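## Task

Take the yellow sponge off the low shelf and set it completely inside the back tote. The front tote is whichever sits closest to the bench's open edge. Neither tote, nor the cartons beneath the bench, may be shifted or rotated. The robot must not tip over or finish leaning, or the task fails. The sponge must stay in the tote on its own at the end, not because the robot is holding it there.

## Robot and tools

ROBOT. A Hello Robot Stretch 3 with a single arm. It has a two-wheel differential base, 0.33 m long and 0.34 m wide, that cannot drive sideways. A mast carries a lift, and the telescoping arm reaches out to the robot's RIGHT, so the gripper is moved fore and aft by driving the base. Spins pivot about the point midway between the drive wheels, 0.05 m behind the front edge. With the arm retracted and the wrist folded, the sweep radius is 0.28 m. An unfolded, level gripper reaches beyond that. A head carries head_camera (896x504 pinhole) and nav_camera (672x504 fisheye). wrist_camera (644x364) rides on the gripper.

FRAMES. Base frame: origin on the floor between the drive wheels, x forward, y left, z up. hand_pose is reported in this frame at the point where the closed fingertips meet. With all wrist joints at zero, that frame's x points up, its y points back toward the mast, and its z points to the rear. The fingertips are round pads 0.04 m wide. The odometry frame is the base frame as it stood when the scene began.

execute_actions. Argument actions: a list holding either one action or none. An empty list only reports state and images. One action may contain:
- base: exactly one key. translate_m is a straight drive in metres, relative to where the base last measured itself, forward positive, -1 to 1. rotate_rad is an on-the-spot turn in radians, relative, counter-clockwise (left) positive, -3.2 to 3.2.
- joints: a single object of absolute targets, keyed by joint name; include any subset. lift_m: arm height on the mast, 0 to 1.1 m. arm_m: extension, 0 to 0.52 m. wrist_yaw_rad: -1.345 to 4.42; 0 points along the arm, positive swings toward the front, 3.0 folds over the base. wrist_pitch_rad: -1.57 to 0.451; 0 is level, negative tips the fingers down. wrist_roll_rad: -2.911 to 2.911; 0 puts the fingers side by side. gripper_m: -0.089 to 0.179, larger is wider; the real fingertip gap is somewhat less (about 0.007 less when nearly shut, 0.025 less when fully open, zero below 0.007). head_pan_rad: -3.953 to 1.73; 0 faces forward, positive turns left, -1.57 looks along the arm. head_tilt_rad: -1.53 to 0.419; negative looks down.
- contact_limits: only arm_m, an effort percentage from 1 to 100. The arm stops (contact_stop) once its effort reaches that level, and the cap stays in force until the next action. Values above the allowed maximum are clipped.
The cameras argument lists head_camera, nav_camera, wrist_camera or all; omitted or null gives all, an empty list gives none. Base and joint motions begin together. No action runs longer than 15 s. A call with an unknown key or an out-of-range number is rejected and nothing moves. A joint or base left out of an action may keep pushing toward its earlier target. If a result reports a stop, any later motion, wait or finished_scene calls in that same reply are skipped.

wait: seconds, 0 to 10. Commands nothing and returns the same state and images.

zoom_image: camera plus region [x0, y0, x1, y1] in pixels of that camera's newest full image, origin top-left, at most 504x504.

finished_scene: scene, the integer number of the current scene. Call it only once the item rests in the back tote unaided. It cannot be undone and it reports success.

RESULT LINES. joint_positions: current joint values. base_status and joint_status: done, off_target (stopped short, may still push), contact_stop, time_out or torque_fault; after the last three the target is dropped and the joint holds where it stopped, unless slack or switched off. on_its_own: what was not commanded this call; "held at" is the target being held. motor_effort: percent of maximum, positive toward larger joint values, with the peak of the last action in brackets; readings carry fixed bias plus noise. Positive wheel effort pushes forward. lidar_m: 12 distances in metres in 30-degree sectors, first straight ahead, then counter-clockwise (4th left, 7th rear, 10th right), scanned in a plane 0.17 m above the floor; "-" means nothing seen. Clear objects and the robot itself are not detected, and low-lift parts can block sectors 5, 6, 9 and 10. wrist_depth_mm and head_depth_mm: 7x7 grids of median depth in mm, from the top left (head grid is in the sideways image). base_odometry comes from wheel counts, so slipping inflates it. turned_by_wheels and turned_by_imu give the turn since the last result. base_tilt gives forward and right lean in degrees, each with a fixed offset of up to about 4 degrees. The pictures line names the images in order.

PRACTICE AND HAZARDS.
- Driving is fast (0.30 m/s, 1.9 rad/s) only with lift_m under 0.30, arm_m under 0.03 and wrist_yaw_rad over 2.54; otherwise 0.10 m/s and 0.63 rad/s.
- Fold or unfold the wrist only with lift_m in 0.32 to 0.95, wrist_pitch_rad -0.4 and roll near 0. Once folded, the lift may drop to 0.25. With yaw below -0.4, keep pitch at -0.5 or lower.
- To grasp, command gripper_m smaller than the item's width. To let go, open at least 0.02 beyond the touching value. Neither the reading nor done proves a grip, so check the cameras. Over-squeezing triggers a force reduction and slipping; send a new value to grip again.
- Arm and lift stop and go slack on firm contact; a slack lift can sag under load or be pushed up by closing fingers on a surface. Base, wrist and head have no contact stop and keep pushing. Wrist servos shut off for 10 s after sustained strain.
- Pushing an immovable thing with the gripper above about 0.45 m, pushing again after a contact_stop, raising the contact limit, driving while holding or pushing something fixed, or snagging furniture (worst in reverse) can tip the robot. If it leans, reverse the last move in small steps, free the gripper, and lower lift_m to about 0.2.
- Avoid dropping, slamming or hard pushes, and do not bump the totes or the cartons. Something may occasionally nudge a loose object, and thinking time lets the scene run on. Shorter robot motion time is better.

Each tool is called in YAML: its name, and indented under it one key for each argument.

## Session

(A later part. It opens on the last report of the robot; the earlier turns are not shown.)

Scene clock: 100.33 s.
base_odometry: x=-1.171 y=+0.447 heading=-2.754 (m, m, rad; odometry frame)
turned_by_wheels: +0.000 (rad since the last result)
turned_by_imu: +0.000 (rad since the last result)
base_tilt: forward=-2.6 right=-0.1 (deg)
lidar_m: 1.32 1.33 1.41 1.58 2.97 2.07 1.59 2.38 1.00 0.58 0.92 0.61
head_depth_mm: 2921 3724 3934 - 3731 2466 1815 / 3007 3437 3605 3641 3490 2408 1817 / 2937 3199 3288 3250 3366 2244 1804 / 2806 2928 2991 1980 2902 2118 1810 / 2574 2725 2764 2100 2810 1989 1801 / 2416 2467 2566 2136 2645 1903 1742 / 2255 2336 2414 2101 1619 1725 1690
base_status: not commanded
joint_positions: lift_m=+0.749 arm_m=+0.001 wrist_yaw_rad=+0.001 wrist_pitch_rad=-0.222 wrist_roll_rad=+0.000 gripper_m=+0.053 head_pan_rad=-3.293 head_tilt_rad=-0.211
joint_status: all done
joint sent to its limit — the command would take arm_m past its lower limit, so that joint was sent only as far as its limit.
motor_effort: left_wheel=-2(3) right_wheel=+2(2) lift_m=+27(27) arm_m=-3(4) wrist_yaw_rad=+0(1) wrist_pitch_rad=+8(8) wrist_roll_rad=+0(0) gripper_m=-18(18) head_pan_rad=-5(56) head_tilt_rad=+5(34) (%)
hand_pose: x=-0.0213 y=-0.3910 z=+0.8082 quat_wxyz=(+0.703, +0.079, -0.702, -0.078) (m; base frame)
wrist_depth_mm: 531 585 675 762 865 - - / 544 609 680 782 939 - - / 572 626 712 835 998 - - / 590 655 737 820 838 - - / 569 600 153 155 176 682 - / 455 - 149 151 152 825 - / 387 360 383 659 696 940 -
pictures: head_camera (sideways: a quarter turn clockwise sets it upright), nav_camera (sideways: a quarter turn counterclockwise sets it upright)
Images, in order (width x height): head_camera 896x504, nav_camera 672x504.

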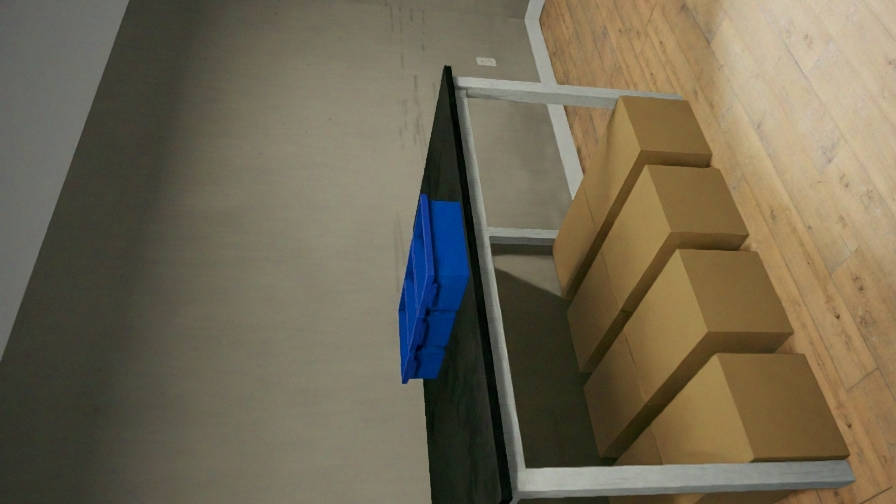

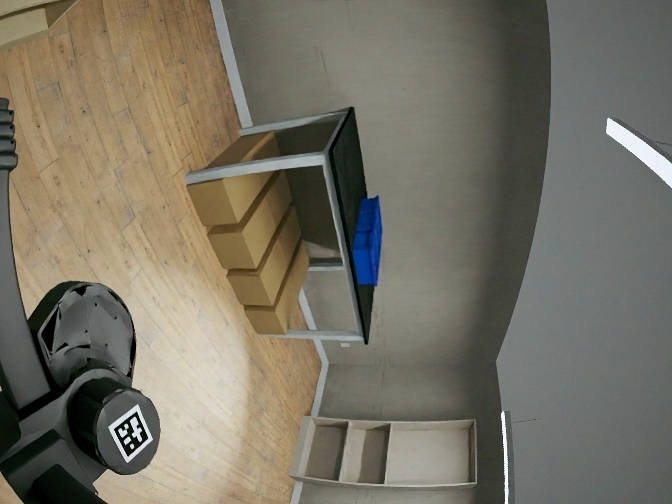

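execute_actions:
  actions:
    - {"base": {"rotate_rad": 2.83}, "joints": {"lift_m": 0.9, "head_pan_rad": 0.0, "head_tilt_rad": -0.4}}
  cameras: ["head_camera"]

execute_actions:
  actions:
    - {"base": {"translate_m": 1.0}}
  cameras: ["head_camera", "nav_camera"]

Scene clock: 108.70 s.
base_odometry: x=-1.171 y=+0.447 heading=+0.076 (m, m, rad; odometry frame)
turned_by_wheels: +2.830 (rad since the last result)
turned_by_imu: +2.821 (rad since the last result)
base_tilt: forward=-2.5 right=-0.2 (deg)
lidar_m: 1.76 1.59 1.93 1.00 0.92 0.67 0.61 1.33 1.33 1.53 1.58 3.56
head_depth_mm: 3641 3888 - 3740 2507 1904 1512 / 3846 - - 3740 2517 1882 1500 / 3479 3606 3890 3317 2479 1858 1490 / 3082 3307 3406 3554 2371 1841 1487 / 2789 2998 2078 2898 2237 1861 1478 / 2583 2719 1907 2882 2065 1833 1463 / 2395 2512 1971 2658 2007 1828 1469
base_status: done
joint_positions: lift_m=+0.899 arm_m=+0.001 wrist_yaw_rad=+0.001 wrist_pitch_rad=-0.222 wrist_roll_rad=+0.000 gripper_m=+0.053 head_pan_rad=-0.007 head_tilt_rad=-0.395
joint_status: all done
motor_effort: left_wheel=-2(7) right_wheel=+2(5) lift_m=+27(28) arm_m=-3(4) wrist_yaw_rad=-1(1) wrist_pitch_rad=+8(8) wrist_roll_rad=+0(0) gripper_m=-18(18) head_pan_rad=+5(54) head_tilt_rad=-3(19) (%)
hand_pose: x=-0.0213 y=-0.3910 z=+0.9582 quat_wxyz=(+0.703, +0.079, -0.702, -0.078) (m; base frame)
wrist_depth_mm: - - - - - 987 842 / - - - - - - 844 / - - - - - - 895 / - - - - - - 904 / - - 154 154 176 - 982 / - - 150 151 151 - 989 / - - - - - - -
pictures: head_camera (sideways: a quarter turn clockwise sets it upright)
Images, in order (width x height): head_camera 896x504.

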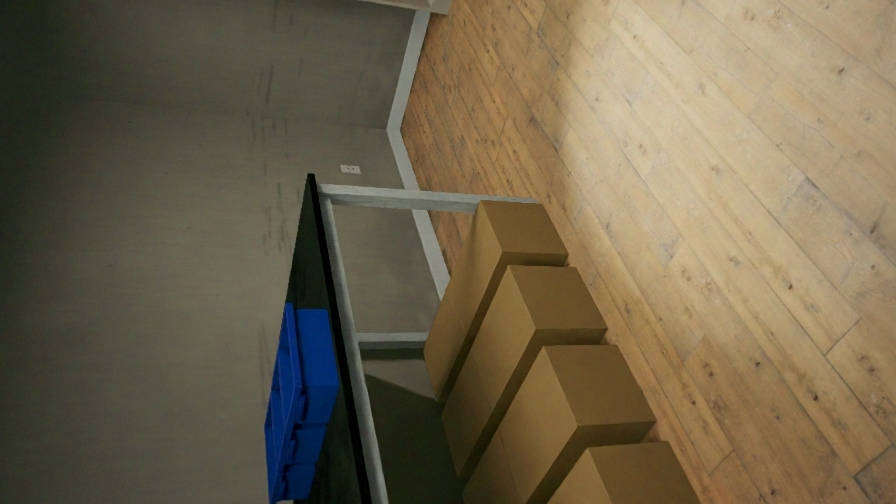

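Scene clock: 119.93 s.
base_odometry: x=-0.174 y=+0.523 heading=+0.076 (m, m, rad; odometry frame)
turned_by_wheels: +0.000 (rad since the last result)
turned_by_imu: +0.002 (rad since the last result)
base_tilt: forward=-2.5 right=-0.1 (deg)
lidar_m: 0.94 0.80 0.80 1.92 1.25 1.31 1.60 2.03 1.58 1.63 2.68 2.80
head_depth_mm: 2953 3086 3250 3381 2504 1882 1500 / 2711 2951 3239 3468 2494 1876 1504 / 2436 2631 2795 1554 2257 1675 1494 / 2181 2328 2417 1399 2454 1539 1493 / 1987 2106 2123 1211 1931 1470 1363 / 1840 1926 1950 1004 1933 1458 1272 / 1678 1760 1795 923 1824 1496 1162
base_status: done
joint_positions: lift_m=+0.899 arm_m=+0.001 wrist_yaw_rad=+0.001 wrist_pitch_rad=-0.222 wrist_roll_rad=+0.000 gripper_m=+0.053 head_pan_rad=-0.007 head_tilt_rad=-0.395
joint_status: not commanded
motor_effort: left_wheel=-3(5) right_wheel=+2(5) lift_m=+27(27) arm_m=-3(3) wrist_yaw_rad=+0(1) wrist_pitch_rad=+8(8) wrist_roll_rad=+0(0) gripper_m=-18(18) head_pan_rad=+4(5) head_tilt_rad=-2(3) (%)
hand_pose: x=-0.0213 y=-0.3910 z=+0.9582 quat_wxyz=(+0.703, +0.079, -0.702, -0.078) (m; base frame)
wrist_depth_mm: - - - - - - - / - - - - - - - / - - - - - - - / - - - - - - - / - - 153 154 177 - - / - - 149 151 152 - - / - - - - - - -
pictures: head_camera (sideways: a quarter turn clockwise sets it upright), nav_camera (sideways: a quarter turn counterclockwise sets it upright)
Images, in order (width x height): head_camera 896x504, nav_camera 672x504.

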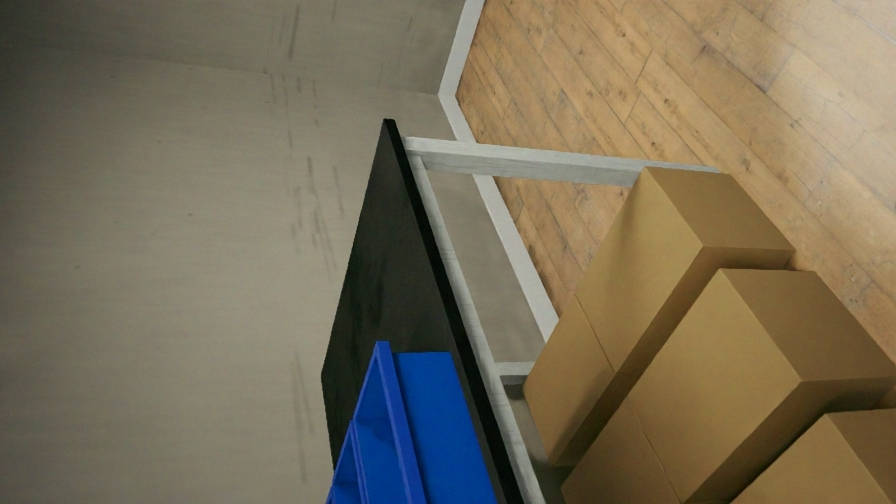

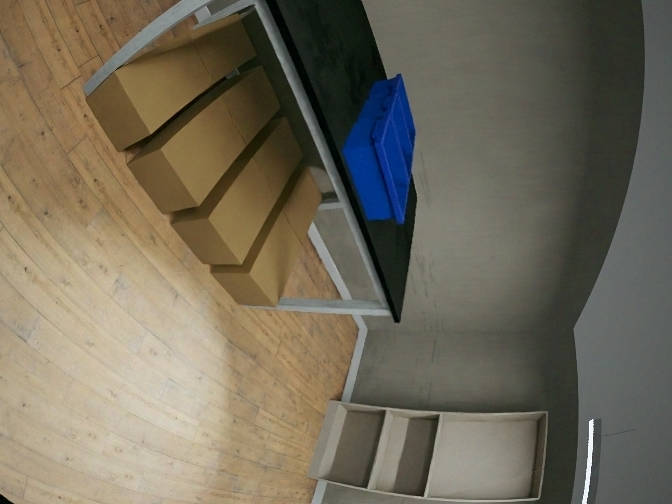

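execute_actions:
  actions: []

Scene clock: 122.60 s.
base_odometry: x=-0.174 y=+0.523 heading=+0.076 (m, m, rad; odometry frame)
turned_by_wheels: +0.000 (rad since the last result)
turned_by_imu: +0.000 (rad since the last result)
base_tilt: forward=-2.4 right=-0.2 (deg)
lidar_m: 0.94 0.80 0.80 1.92 1.25 1.31 1.60 2.04 1.58 1.64 2.68 2.80
head_depth_mm: 2957 3093 3192 3316 2525 1879 1504 / 2705 2912 3260 3431 2526 1868 1501 / 2391 2606 2802 1541 2253 1677 1502 / 2183 2313 2404 1393 2481 1535 1485 / 1998 2104 2151 1204 1951 1462 1372 / 1813 1920 1937 999 1949 1449 1279 / 1684 1748 1791 920 1825 1500 1161
base_status: done
joint_positions: lift_m=+0.899 arm_m=+0.001 wrist_yaw_rad=+0.001 wrist_pitch_rad=-0.222 wrist_roll_rad=+0.000 gripper_m=+0.053 head_pan_rad=-0.007 head_tilt_rad=-0.395
joint_status: not commanded
motor_effort: left_wheel=-3(5) right_wheel=+2(5) lift_m=+27(27) arm_m=-3(3) wrist_yaw_rad=-1(1) wrist_pitch_rad=+8(8) wrist_roll_rad=+0(0) gripper_m=-18(18) head_pan_rad=+4(5) head_tilt_rad=-3(3) (%)
hand_pose: x=-0.0213 y=-0.3910 z=+0.9582 quat_wxyz=(+0.703, +0.079, -0.702, -0.078) (m; base frame)
wrist_depth_mm: - - - - - - - / - - - - - - - / - - - - - - - / - - - - - - - / - - 153 154 176 - - / - - 150 151 151 - - / - - - - - - -
pictures: head_camera (sideways: a quarter turn clockwise sets it upright), nav_camera (sideways: a quarter turn counterclockwise sets it upright), wrist_camera
Images, in order (width x height): head_camera 896x504, nav_camera 672x504, wrist_camera 644x364.

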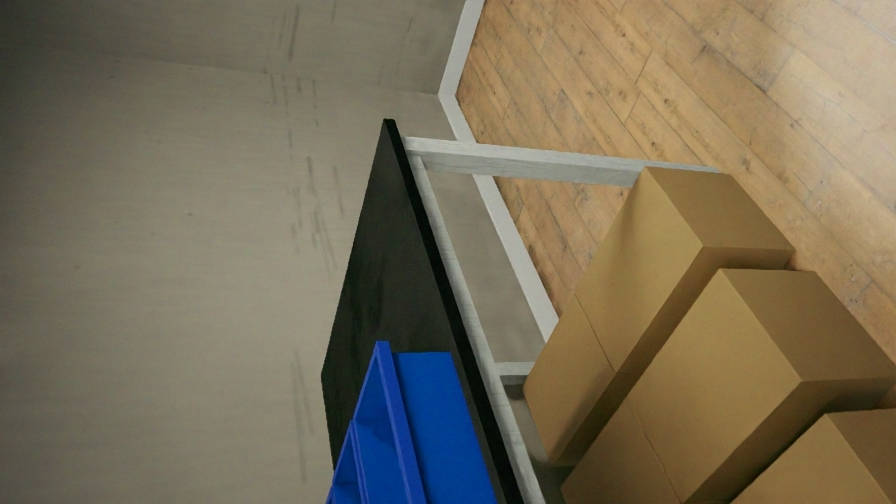

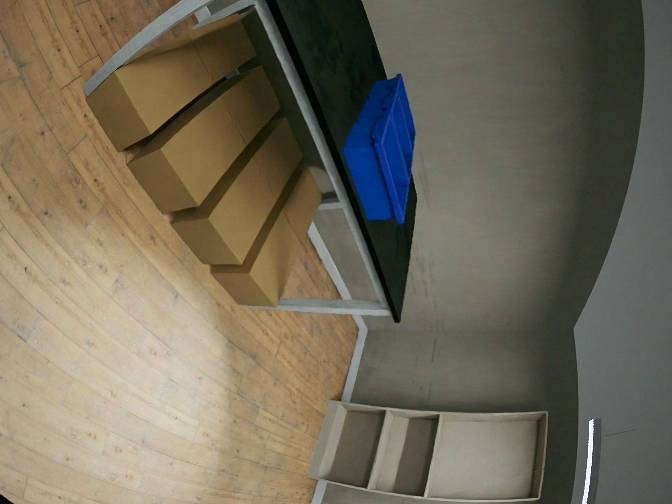

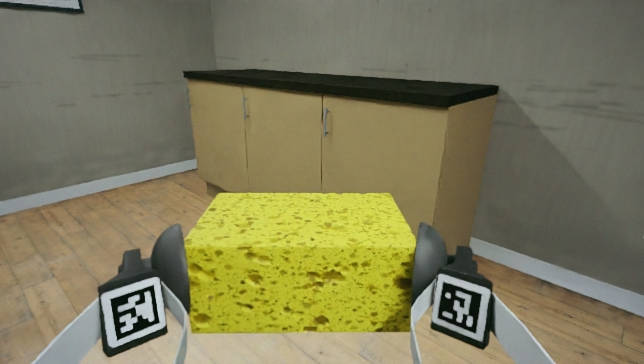

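execute_actions:
  actions:
    - {"base": {"translate_m": 0.66}, "joints": {"lift_m": 1.095, "head_pan_rad": 0.5, "head_tilt_rad": -0.7}}

Scene clock: 132.50 s.
base_odometry: x=+0.484 y=+0.573 heading=+0.076 (m, m, rad; odometry frame)
turned_by_wheels: +0.000 (rad since the last result)
turned_by_imu: +0.001 (rad since the last result)
base_tilt: forward=-2.5 right=-0.2 (deg)
lidar_m: 0.41 0.35 0.35 0.40 0.67 1.73 2.26 2.49 1.90 2.14 2.37 0.73
head_depth_mm: 1249 1229 831 625 1267 1140 1024 / 1206 1216 825 622 547 1162 1039 / 1179 1198 817 469 512 1126 970 / 1140 1185 594 461 492 1125 969 / 1108 898 582 590 472 1152 1159 / 1074 889 565 577 457 1121 958 / 1048 867 551 566 441 1072 959
base_status: done
joint_positions: lift_m=+1.094 arm_m=+0.001 wrist_yaw_rad=+0.001 wrist_pitch_rad=-0.222 wrist_roll_rad=+0.000 gripper_m=+0.053 head_pan_rad=+0.493 head_tilt_rad=-0.691
joint_status: all done
motor_effort: left_wheel=-3(4) right_wheel=+2(5) lift_m=+27(27) arm_m=-3(3) wrist_yaw_rad=-1(1) wrist_pitch_rad=+8(8) wrist_roll_rad=+0(0) gripper_m=-18(18) head_pan_rad=+4(47) head_tilt_rad=-4(25) (%)
hand_pose: x=-0.0213 y=-0.3910 z=+1.1532 quat_wxyz=(+0.703, +0.079, -0.702, -0.078) (m; base frame)
wrist_depth_mm: - - - - - - - / - - - - - - - / - - - - - - - / - - - - - - - / - - 153 153 176 - - / - - 149 150 152 - - / - - - - - - -
pictures: head_camera (sideways: a quarter turn clockwise sets it upright), nav_camera (sideways: a quarter turn counterclockwise sets it upright), wrist_camera
Images, in order (width x height): head_camera 896x504, nav_camera 672x504, wrist_camera 644x364.

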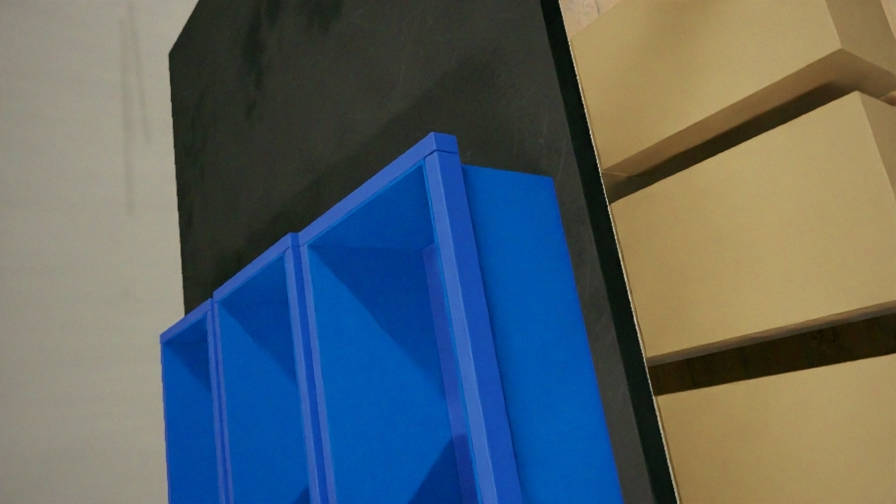

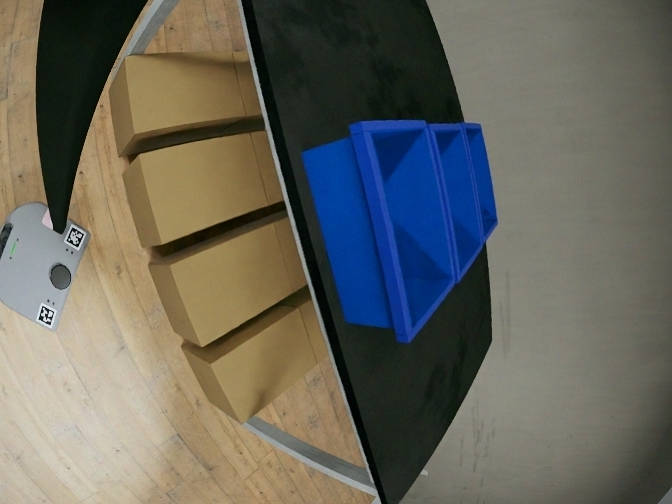

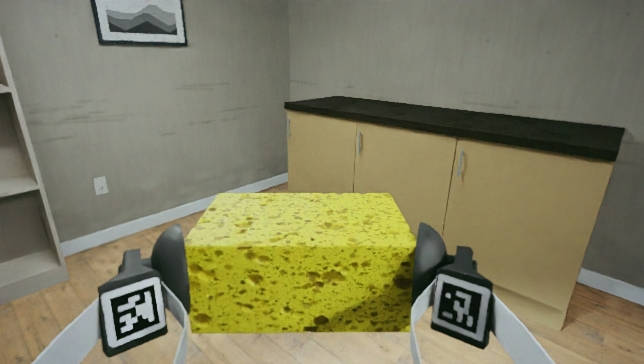

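execute_actions:
  actions:
    - {"base": {"rotate_rad": 2.39}, "joints": {"head_pan_rad": -1.57, "head_tilt_rad": -0.75}}

Scene clock: 141.80 s.
base_odometry: x=+0.484 y=+0.573 heading=+2.466 (m, m, rad; odometry frame)
turned_by_wheels: +2.390 (rad since the last result)
turned_by_imu: +2.382 (rad since the last result)
base_tilt: forward=-2.6 right=-0.1 (deg)
lidar_m: 1.73 1.92 2.56 1.89 1.96 2.66 2.36 0.49 0.36 0.35 0.36 0.50
head_depth_mm: - - - - - 1129 955 / - - - - - 1103 952 / - - - - 1202 1121 972 / 1098 344 588 450 485 1140 986 / 1093 1071 559 451 486 1088 948 / 1097 1001 729 540 508 1084 941 / 1103 992 728 568 507 1126 1015
base_status: done
joint_positions: lift_m=+1.094 arm_m=+0.001 wrist_yaw_rad=+0.001 wrist_pitch_rad=-0.222 wrist_roll_rad=+0.000 gripper_m=+0.053 head_pan_rad=-1.563 head_tilt_rad=-0.741
joint_status: all done
motor_effort: left_wheel=-2(7) right_wheel=+2(5) lift_m=+27(26) arm_m=-3(4) wrist_yaw_rad=-1(1) wrist_pitch_rad=+8(8) wrist_roll_rad=+0(0) gripper_m=-18(18) head_pan_rad=-5(57) head_tilt_rad=-4(12) (%)
hand_pose: x=-0.0213 y=-0.3910 z=+1.1532 quat_wxyz=(+0.703, +0.079, -0.702, -0.078) (m; base frame)
wrist_depth_mm: 912 898 911 919 922 920 945 / 956 976 992 966 982 970 996 / - - - - - - - / - 893 864 744 727 966 - / 654 695 154 154 176 682 674 / 514 - 150 151 151 513 536 / 440 396 292 369 369 339 439
pictures: head_camera (sideways: a quarter turn clockwise sets it upright), nav_camera (sideways: a quarter turn counterclockwise sets it upright), wrist_camera
Images, in order (width x height): head_camera 896x504, nav_camera 672x504, wrist_camera 644x364.

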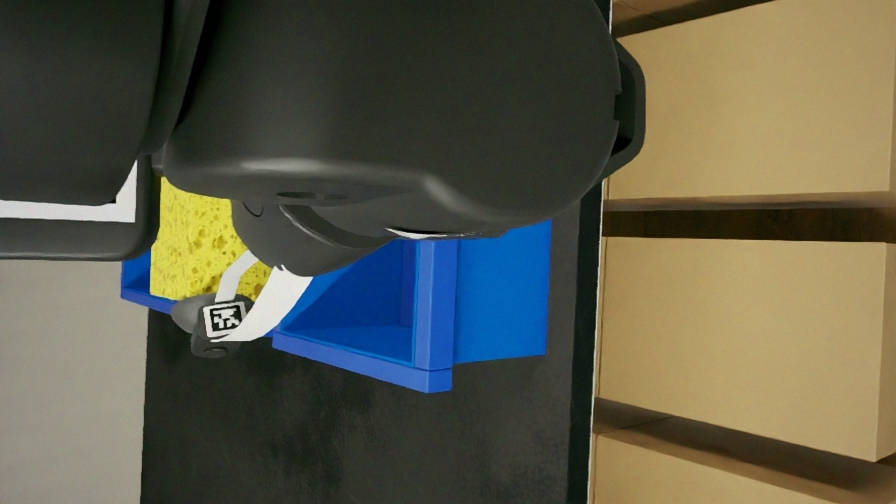

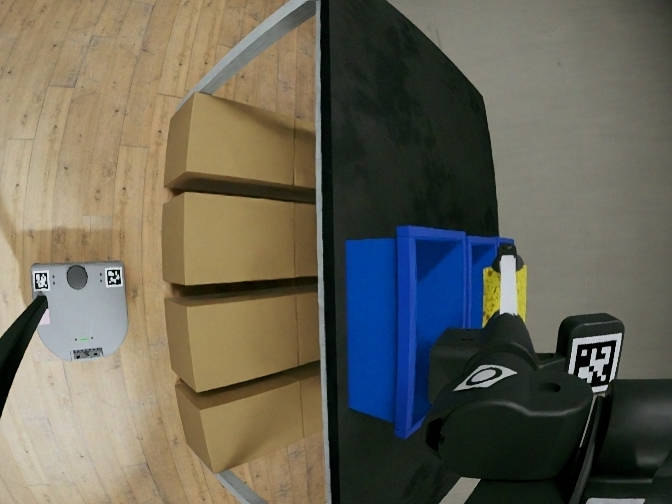

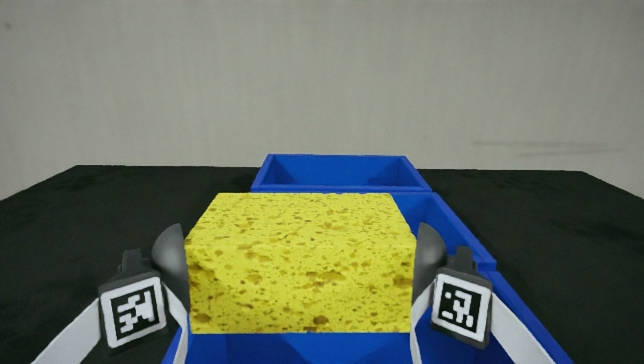

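execute_actions:
  actions:
    - {"base": {"translate_m": -0.045}, "joints": {"arm_m": 0.2}}

Scene clock: 145.97 s.
base_odometry: x=+0.519 y=+0.545 heading=+2.465 (m, m, rad; odometry frame)
turned_by_wheels: +0.000 (rad since the last result)
turned_by_imu: +0.000 (rad since the last result)
base_tilt: forward=-2.6 right=-0.1 (deg)
lidar_m: 1.77 1.96 2.56 1.89 1.95 2.66 2.31 0.54 0.36 0.35 0.36 0.51
head_depth_mm: - 1025 558 442 490 1154 972 / - 730 572 444 479 1103 949 / - 734 572 445 481 1093 953 / 1064 735 568 448 485 1230 1158 / 1085 738 567 451 485 1087 943 / 1104 997 556 442 488 1082 941 / 1095 993 723 536 505 1135 957
base_status: done
joint_positions: lift_m=+1.094 arm_m=+0.200 wrist_yaw_rad=+0.001 wrist_pitch_rad=-0.222 wrist_roll_rad=+0.000 gripper_m=+0.053 head_pan_rad=-1.563 head_tilt_rad=-0.741
joint_status: all done
motor_effort: left_wheel=-2(7) right_wheel=+2(3) lift_m=+27(27) arm_m=+2(3) wrist_yaw_rad=-1(1) wrist_pitch_rad=+8(8) wrist_roll_rad=+0(0) gripper_m=-18(18) head_pan_rad=-5(5) head_tilt_rad=-5(5) (%)
hand_pose: x=-0.0213 y=-0.5893 z=+1.1532 quat_wxyz=(+0.703, +0.079, -0.702, -0.078) (m; base frame)
wrist_depth_mm: 740 730 768 751 753 733 740 / 778 779 763 779 804 786 789 / 824 823 801 820 817 853 850 / 845 855 852 867 850 853 863 / 658 706 153 154 176 672 714 / 515 - 150 151 152 534 526 / 437 303 389 393 392 366 432
pictures: head_camera (sideways: a quarter turn clockwise sets it upright), nav_camera (sideways: a quarter turn counterclockwise sets it upright), wrist_camera
Images, in order (width x height): head_camera 896x504, nav_camera 672x504, wrist_camera 644x364.

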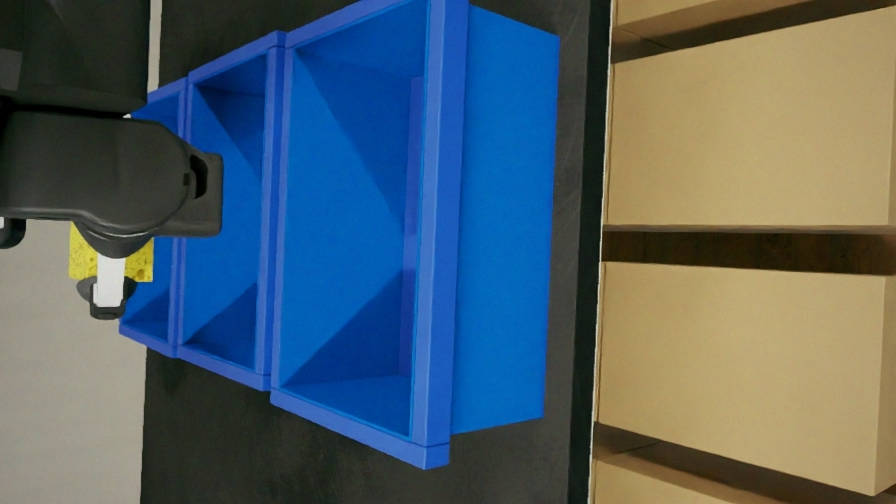

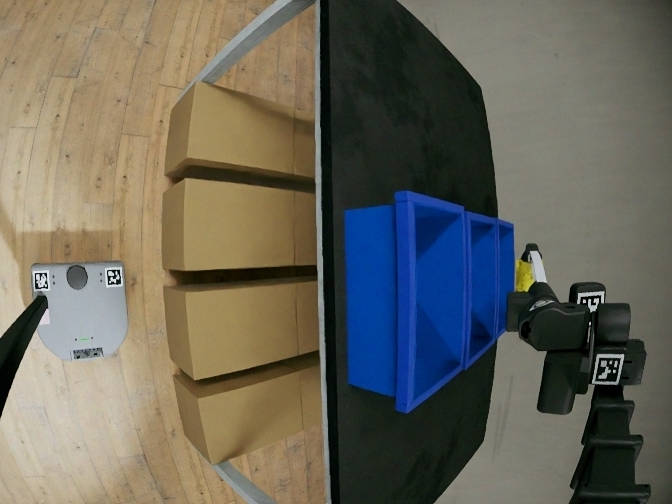

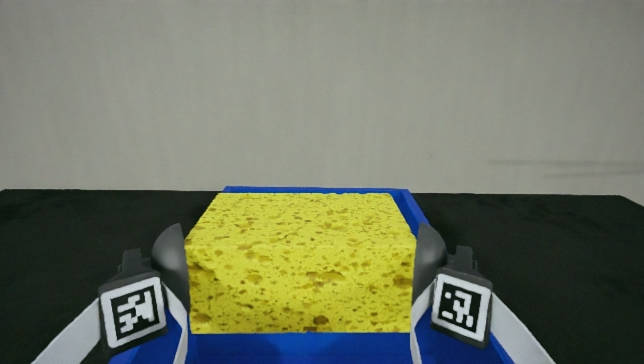

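execute_actions:
  actions:
    - {"joints": {"arm_m": 0.46, "wrist_pitch_rad": -0.35, "head_tilt_rad": -0.5}}

Scene clock: 153.97 s.
base_odometry: x=+0.519 y=+0.545 heading=+2.465 (m, m, rad; odometry frame)
turned_by_wheels: +0.000 (rad since the last result)
turned_by_imu: +0.000 (rad since the last result)
base_tilt: forward=-2.6 right=-0.2 (deg)
lidar_m: 1.77 1.96 2.57 1.89 1.95 2.66 2.31 0.53 0.36 0.35 0.36 0.51
head_depth_mm: 1041 1163 1215 822 472 453 1097 / 1051 1162 1209 592 594 447 1030 / 1047 - 943 590 596 449 1032 / 1078 1156 786 591 593 450 1267 / 1073 1156 964 592 590 446 1043 / 1074 1164 1226 621 458 445 1045 / 1075 1168 1220 821 567 482 1092
base_status: not commanded
joint_positions: lift_m=+1.094 arm_m=+0.460 wrist_yaw_rad=+0.001 wrist_pitch_rad=-0.365 wrist_roll_rad=+0.000 gripper_m=+0.053 head_pan_rad=-1.563 head_tilt_rad=-0.507
joint_status: all done
motor_effort: left_wheel=-2(2) right_wheel=+2(2) lift_m=+27(28) arm_m=+2(2) wrist_yaw_rad=+0(1) wrist_pitch_rad=+5(5) wrist_roll_rad=+0(0) gripper_m=-18(18) head_pan_rad=-5(6) head_tilt_rad=+3(21) (%)
hand_pose: x=-0.0213 y=-0.8354 z=+1.1191 quat_wxyz=(+0.696, +0.129, -0.695, -0.128) (m; base frame)
wrist_depth_mm: 508 507 508 514 516 512 514 / 537 542 534 543 555 552 551 / 577 581 576 590 589 579 587 / 614 609 604 632 619 622 628 / 500 503 154 154 176 510 520 / 417 - 150 151 151 411 435 / 359 281 335 334 343 270 367
pictures: head_camera (sideways: a quarter turn clockwise sets it upright), nav_camera (sideways: a quarter turn counterclockwise sets it upright), wrist_camera
Images, in order (width x height): head_camera 896x504, nav_camera 672x504, wrist_camera 644x364.

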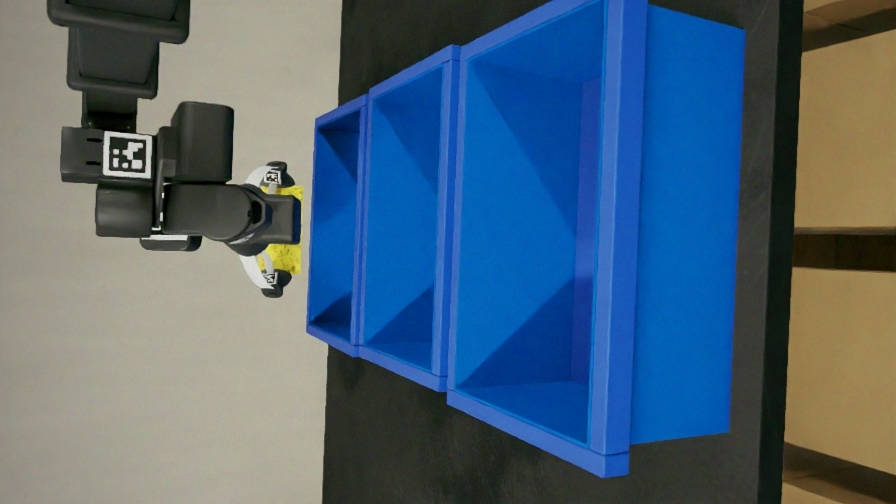

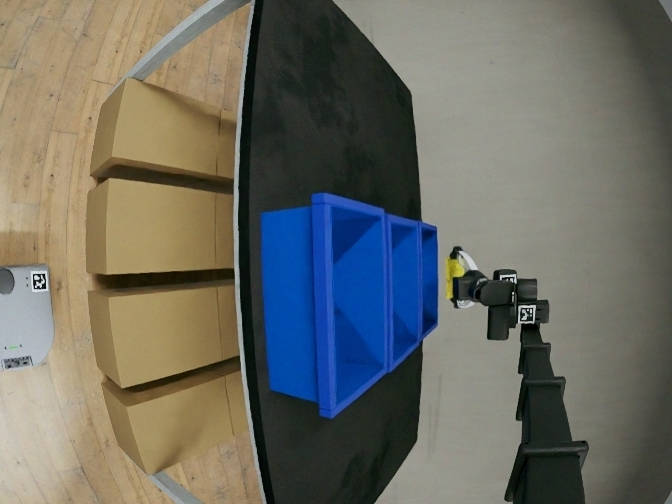

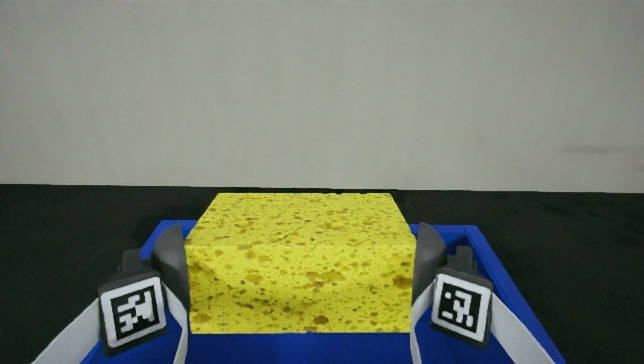

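execute_actions:
  actions:
    - {"joints": {"arm_m": 0.48, "wrist_pitch_rad": -0.6}}

Scene clock: 157.00 s.
base_odometry: x=+0.519 y=+0.545 heading=+2.465 (m, m, rad; odometry frame)
turned_by_wheels: +0.000 (rad since the last result)
turned_by_imu: +0.000 (rad since the last result)
base_tilt: forward=-2.6 right=-0.1 (deg)
lidar_m: 1.78 1.96 2.56 1.89 1.95 2.66 2.31 0.53 0.36 0.35 0.36 0.51
head_depth_mm: 1044 1162 1220 822 473 454 1091 / 1047 1169 1201 592 594 447 1038 / 1052 - 958 588 595 449 1034 / 1076 1156 784 590 591 449 1267 / 1076 1158 1076 590 591 446 1053 / 1077 1168 1210 621 459 446 1045 / 1074 1170 1225 825 565 482 1090
base_status: not commanded
joint_positions: lift_m=+1.094 arm_m=+0.480 wrist_yaw_rad=+0.001 wrist_pitch_rad=-0.611 wrist_roll_rad=+0.000 gripper_m=+0.053 head_pan_rad=-1.563 head_tilt_rad=-0.507
joint_status: all done
motor_effort: left_wheel=-2(2) right_wheel=+2(2) lift_m=+27(27) arm_m=+3(2) wrist_yaw_rad=-1(1) wrist_pitch_rad=+4(5) wrist_roll_rad=+0(0) gripper_m=-18(18) head_pan_rad=-5(5) head_tilt_rad=+3(2) (%)
hand_pose: x=-0.0214 y=-0.8207 z=+1.0664 quat_wxyz=(+0.675, +0.213, -0.674, -0.213) (m; base frame)
wrist_depth_mm: 530 519 514 515 523 524 517 / 558 571 566 556 578 576 573 / 476 457 307 304 302 520 523 / 402 279 318 322 328 293 439 / 344 244 153 155 176 247 379 / 193 - 150 151 151 231 325 / 175 160 158 161 164 168 176
pictures: head_camera (sideways: a quarter turn clockwise sets it upright), nav_camera (sideways: a quarter turn counterclockwise sets it upright), wrist_camera
Images, in order (width x height): head_camera 896x504, nav_camera 672x504, wrist_camera 644x364.

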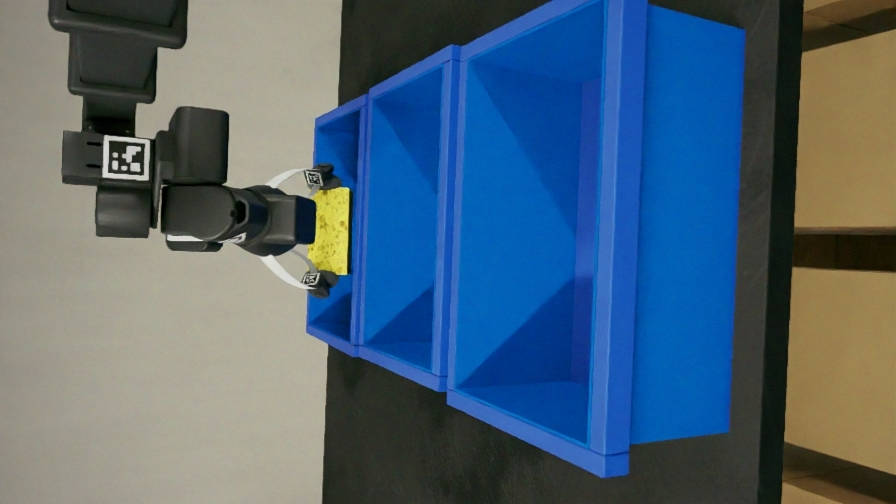

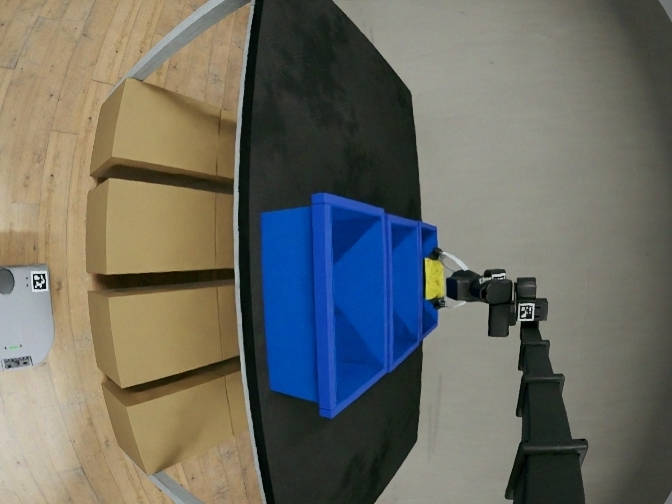

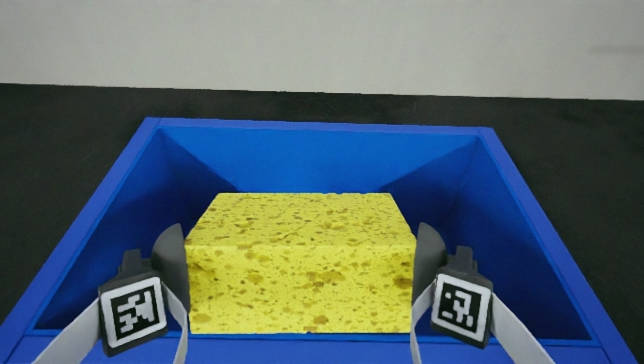

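execute_actions:
  actions:
    - {"joints": {"arm_m": 0.52}}
  cameras: ["wrist_camera", "head_camera"]

Scene clock: 161.73 s.
base_odometry: x=+0.519 y=+0.545 heading=+2.465 (m, m, rad; odometry frame)
turned_by_wheels: +0.000 (rad since the last result)
turned_by_imu: +0.000 (rad since the last result)
base_tilt: forward=-2.4 right=-0.2 (deg)
lidar_m: 1.78 1.97 2.57 1.89 1.95 2.66 2.30 0.54 0.36 0.35 0.36 0.51
head_depth_mm: 1041 1168 1222 824 473 453 1086 / 1050 1158 1203 592 593 447 1034 / 1055 - 958 590 594 449 1032 / 1070 1154 819 590 592 448 1268 / 1073 1165 963 592 587 447 1049 / 1080 1160 1220 622 460 446 1043 / 1079 1162 1220 825 565 482 1088
base_status: not commanded
joint_positions: lift_m=+1.094 arm_m=+0.520 wrist_yaw_rad=+0.001 wrist_pitch_rad=-0.612 wrist_roll_rad=+0.000 gripper_m=+0.053 head_pan_rad=-1.563 head_tilt_rad=-0.507
joint_status: all done
motor_effort: left_wheel=-2(2) right_wheel=+2(2) lift_m=+27(27) arm_m=+3(3) wrist_yaw_rad=-1(0) wrist_pitch_rad=+4(4) wrist_roll_rad=+0(0) gripper_m=-18(18) head_pan_rad=-4(5) head_tilt_rad=+4(4) (%)
hand_pose: x=-0.0214 y=-0.8606 z=+1.0663 quat_wxyz=(+0.675, +0.213, -0.674, -0.213) (m; base frame)
wrist_depth_mm: 483 485 489 486 485 483 493 / 528 539 536 542 541 528 536 / 482 488 492 500 507 523 522 / 410 261 267 266 274 267 435 / 342 242 153 154 177 251 373 / 190 - 149 151 151 230 314 / 173 265 268 268 276 239 179
pictures: head_camera (sideways: a quarter turn clockwise sets it upright), wrist_camera
Images, in order (width x height): head_camera 896x504, wrist_camera 644x364.

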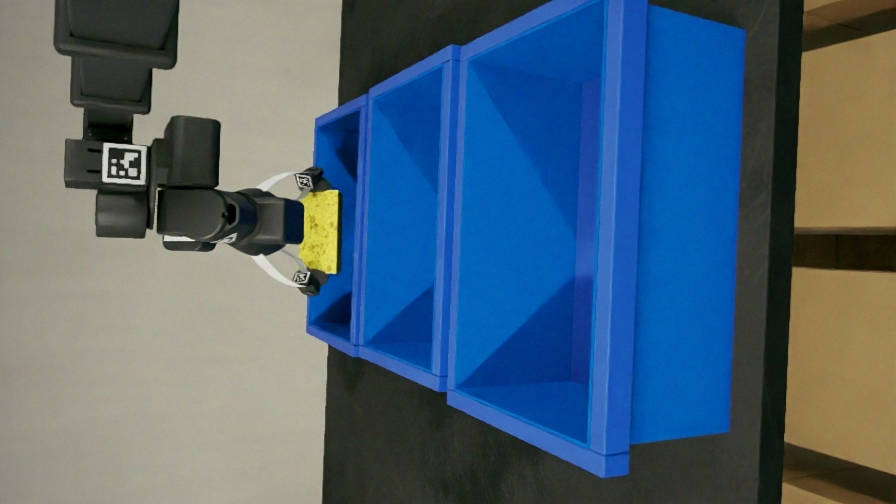

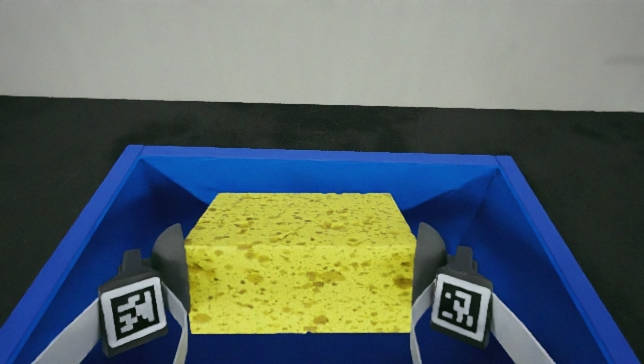

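execute_actions:
  actions:
    - {"joints": {"lift_m": 1.05}}
  cameras: ["wrist_camera", "head_camera"]

Scene clock: 163.73 s.
base_odometry: x=+0.519 y=+0.545 heading=+2.465 (m, m, rad; odometry frame)
turned_by_wheels: +0.000 (rad since the last result)
turned_by_imu: +0.000 (rad since the last result)
base_tilt: forward=-2.6 right=-0.1 (deg)
lidar_m: 1.78 1.96 2.56 1.89 1.95 2.66 2.31 0.54 0.36 0.35 0.36 0.51
head_depth_mm: 1068 - 1229 819 474 452 1089 / 1067 1166 1209 593 594 447 1033 / 1063 - 950 590 595 448 1026 / 1071 1150 812 592 592 449 1266 / 1072 1163 961 594 589 448 1049 / 1083 1166 1224 621 459 445 1047 / 1078 1164 1225 823 564 481 1091
base_status: not commanded
joint_positions: lift_m=+1.051 arm_m=+0.520 wrist_yaw_rad=+0.001 wrist_pitch_rad=-0.612 wrist_roll_rad=+0.000 gripper_m=+0.053 head_pan_rad=-1.563 head_tilt_rad=-0.507
joint_status: all done
motor_effort: left_wheel=-3(2) right_wheel=+2(2) lift_m=+11(24) arm_m=+3(3) wrist_yaw_rad=-1(1) wrist_pitch_rad=+4(4) wrist_roll_rad=+0(0) gripper_m=-18(18) head_pan_rad=-5(4) head_tilt_rad=+3(3) (%)
hand_pose: x=-0.0214 y=-0.8606 z=+1.0223 quat_wxyz=(+0.674, +0.213, -0.674, -0.213) (m; base frame)
wrist_depth_mm: 492 486 474 485 479 483 488 / 497 504 516 512 522 517 525 / 401 237 241 242 240 240 440 / 187 257 269 268 274 251 202 / 185 241 153 154 177 251 171 / 185 - 151 150 151 233 168 / 172 228 226 228 234 232 168
pictures: head_camera (sideways: a quarter turn clockwise sets it upright), wrist_camera
Images, in order (width x height): head_camera 896x504, wrist_camera 644x364.

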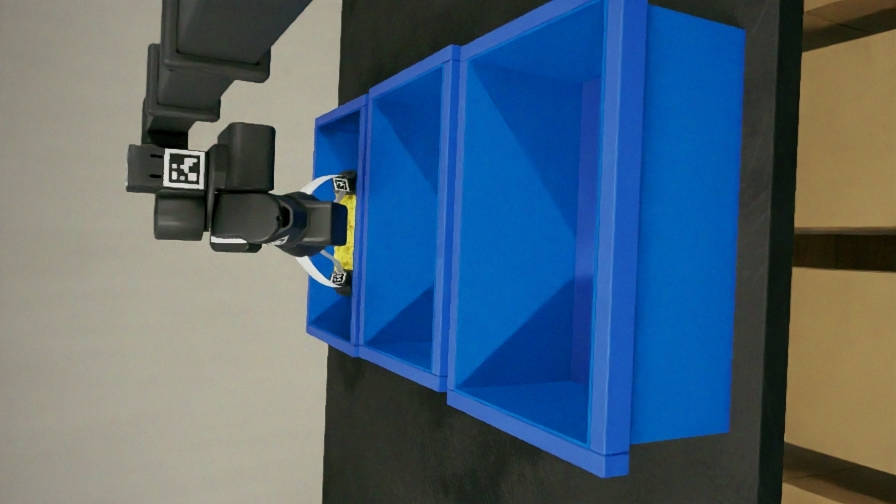

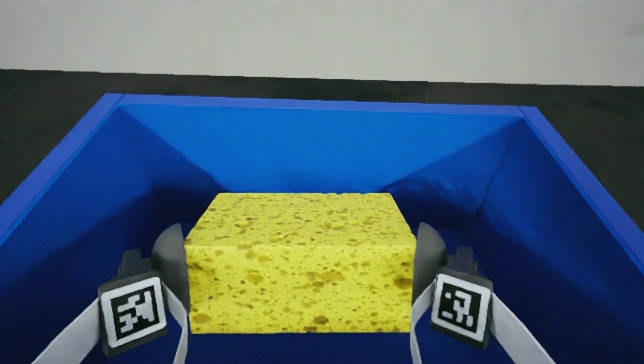

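execute_actions:
  actions:
    - {"joints": {"lift_m": 1.025}}
  cameras: ["wrist_camera", "head_camera"]

Scene clock: 165.43 s.
base_odometry: x=+0.519 y=+0.545 heading=+2.465 (m, m, rad; odometry frame)
turned_by_wheels: +0.000 (rad since the last result)
turned_by_imu: +0.000 (rad since the last result)
base_tilt: forward=-2.5 right=-0.1 (deg)
lidar_m: 1.78 1.96 2.57 1.89 1.96 2.66 2.31 0.54 0.36 0.35 0.36 0.51
head_depth_mm: 1055 1143 1163 818 473 454 1085 / 1067 1124 1164 590 592 448 1036 / 1069 1127 948 591 593 449 1034 / 1068 1143 946 590 592 449 1270 / 1067 1158 962 593 590 446 1049 / 1082 1163 1215 621 459 447 1047 / 1077 1167 1229 818 566 482 1092
base_status: not commanded
joint_positions: lift_m=+1.026 arm_m=+0.520 wrist_yaw_rad=+0.000 wrist_pitch_rad=-0.596 wrist_roll_rad=+0.006 gripper_m=+0.053 head_pan_rad=-1.563 head_tilt_rad=-0.507
joint_status: all done
motor_effort: left_wheel=-2(2) right_wheel=+2(2) lift_m=+9(12) arm_m=+2(2) wrist_yaw_rad=+0(1) wrist_pitch_rad=-1(4) wrist_roll_rad=-3(3) gripper_m=-18(18) head_pan_rad=-4(5) head_tilt_rad=+3(3) (%)
hand_pose: x=-0.0215 y=-0.8633 z=+1.0007 quat_wxyz=(+0.674, +0.207, -0.678, -0.208) (m; base frame)
wrist_depth_mm: 477 482 478 479 487 479 470 / 472 221 223 225 496 507 521 / 187 232 237 238 238 232 202 / 182 257 263 261 266 253 170 / 184 241 152 153 176 248 170 / 186 - 150 151 151 231 169 / 172 210 208 208 215 212 169
pictures: head_camera (sideways: a quarter turn clockwise sets it upright), wrist_camera
Images, in order (width x height): head_camera 896x504, wrist_camera 644x364.

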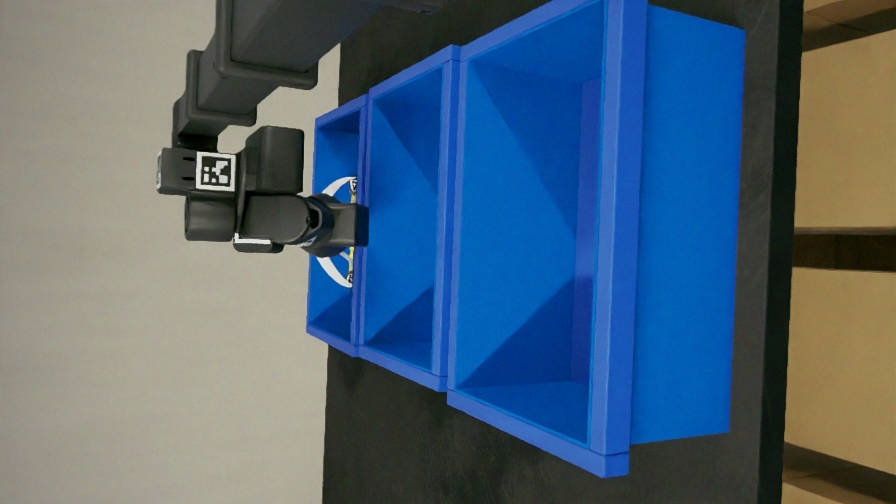

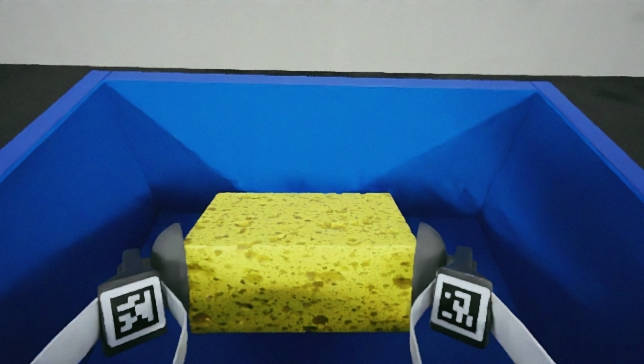

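execute_actions:
  actions:
    - {"joints": {"lift_m": 1.032, "gripper_m": 0.145}}
  cameras: ["wrist_camera", "head_camera"]

Scene clock: 168.20 s.
base_odometry: x=+0.519 y=+0.545 heading=+2.465 (m, m, rad; odometry frame)
turned_by_wheels: +0.000 (rad since the last result)
turned_by_imu: +0.000 (rad since the last result)
base_tilt: forward=-2.6 right=-0.2 (deg)
lidar_m: 1.77 1.97 2.56 1.89 1.96 2.65 2.31 0.54 0.36 0.35 0.36 0.51
head_depth_mm: 1061 1117 1174 821 472 453 1088 / 1066 1127 1179 592 594 447 1028 / 1067 1125 953 590 595 449 1034 / 1075 1150 959 591 593 449 1263 / 1076 1155 959 594 589 447 1047 / 1071 1159 1219 621 459 446 1043 / 1077 1166 1216 827 566 481 1093
base_status: not commanded
joint_positions: lift_m=+1.031 arm_m=+0.520 wrist_yaw_rad=+0.000 wrist_pitch_rad=-0.611 wrist_roll_rad=+0.006 gripper_m=+0.145 head_pan_rad=-1.563 head_tilt_rad=-0.507
joint_status: all done
motor_effort: left_wheel=-2(2) right_wheel=+1(2) lift_m=+27(28) arm_m=+2(2) wrist_yaw_rad=+0(0) wrist_pitch_rad=+4(4) wrist_roll_rad=-3(3) gripper_m=+1(80) head_pan_rad=-5(5) head_tilt_rad=+3(3) (%)
hand_pose: x=-0.0215 y=-0.8608 z=+1.0035 quat_wxyz=(+0.673, +0.212, -0.676, -0.213) (m; base frame)
wrist_depth_mm: 477 487 487 478 488 487 495 / 463 225 225 228 231 494 497 / 188 234 242 242 241 236 377 / 184 257 274 273 274 252 171 / 181 261 278 280 282 234 169 / - 243 245 247 248 - 169 / - 214 181 176 184 214 160
pictures: head_camera (sideways: a quarter turn clockwise sets it upright), wrist_camera
Images, in order (width x height): head_camera 896x504, wrist_camera 644x364.

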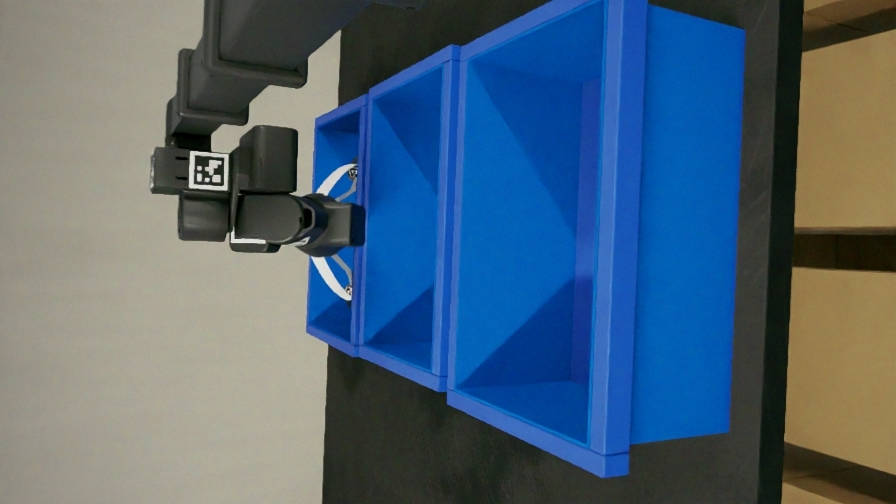

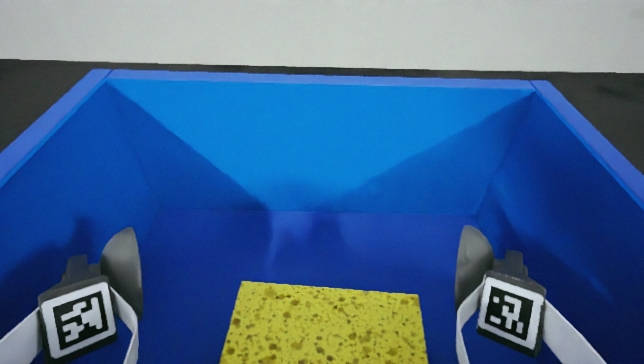

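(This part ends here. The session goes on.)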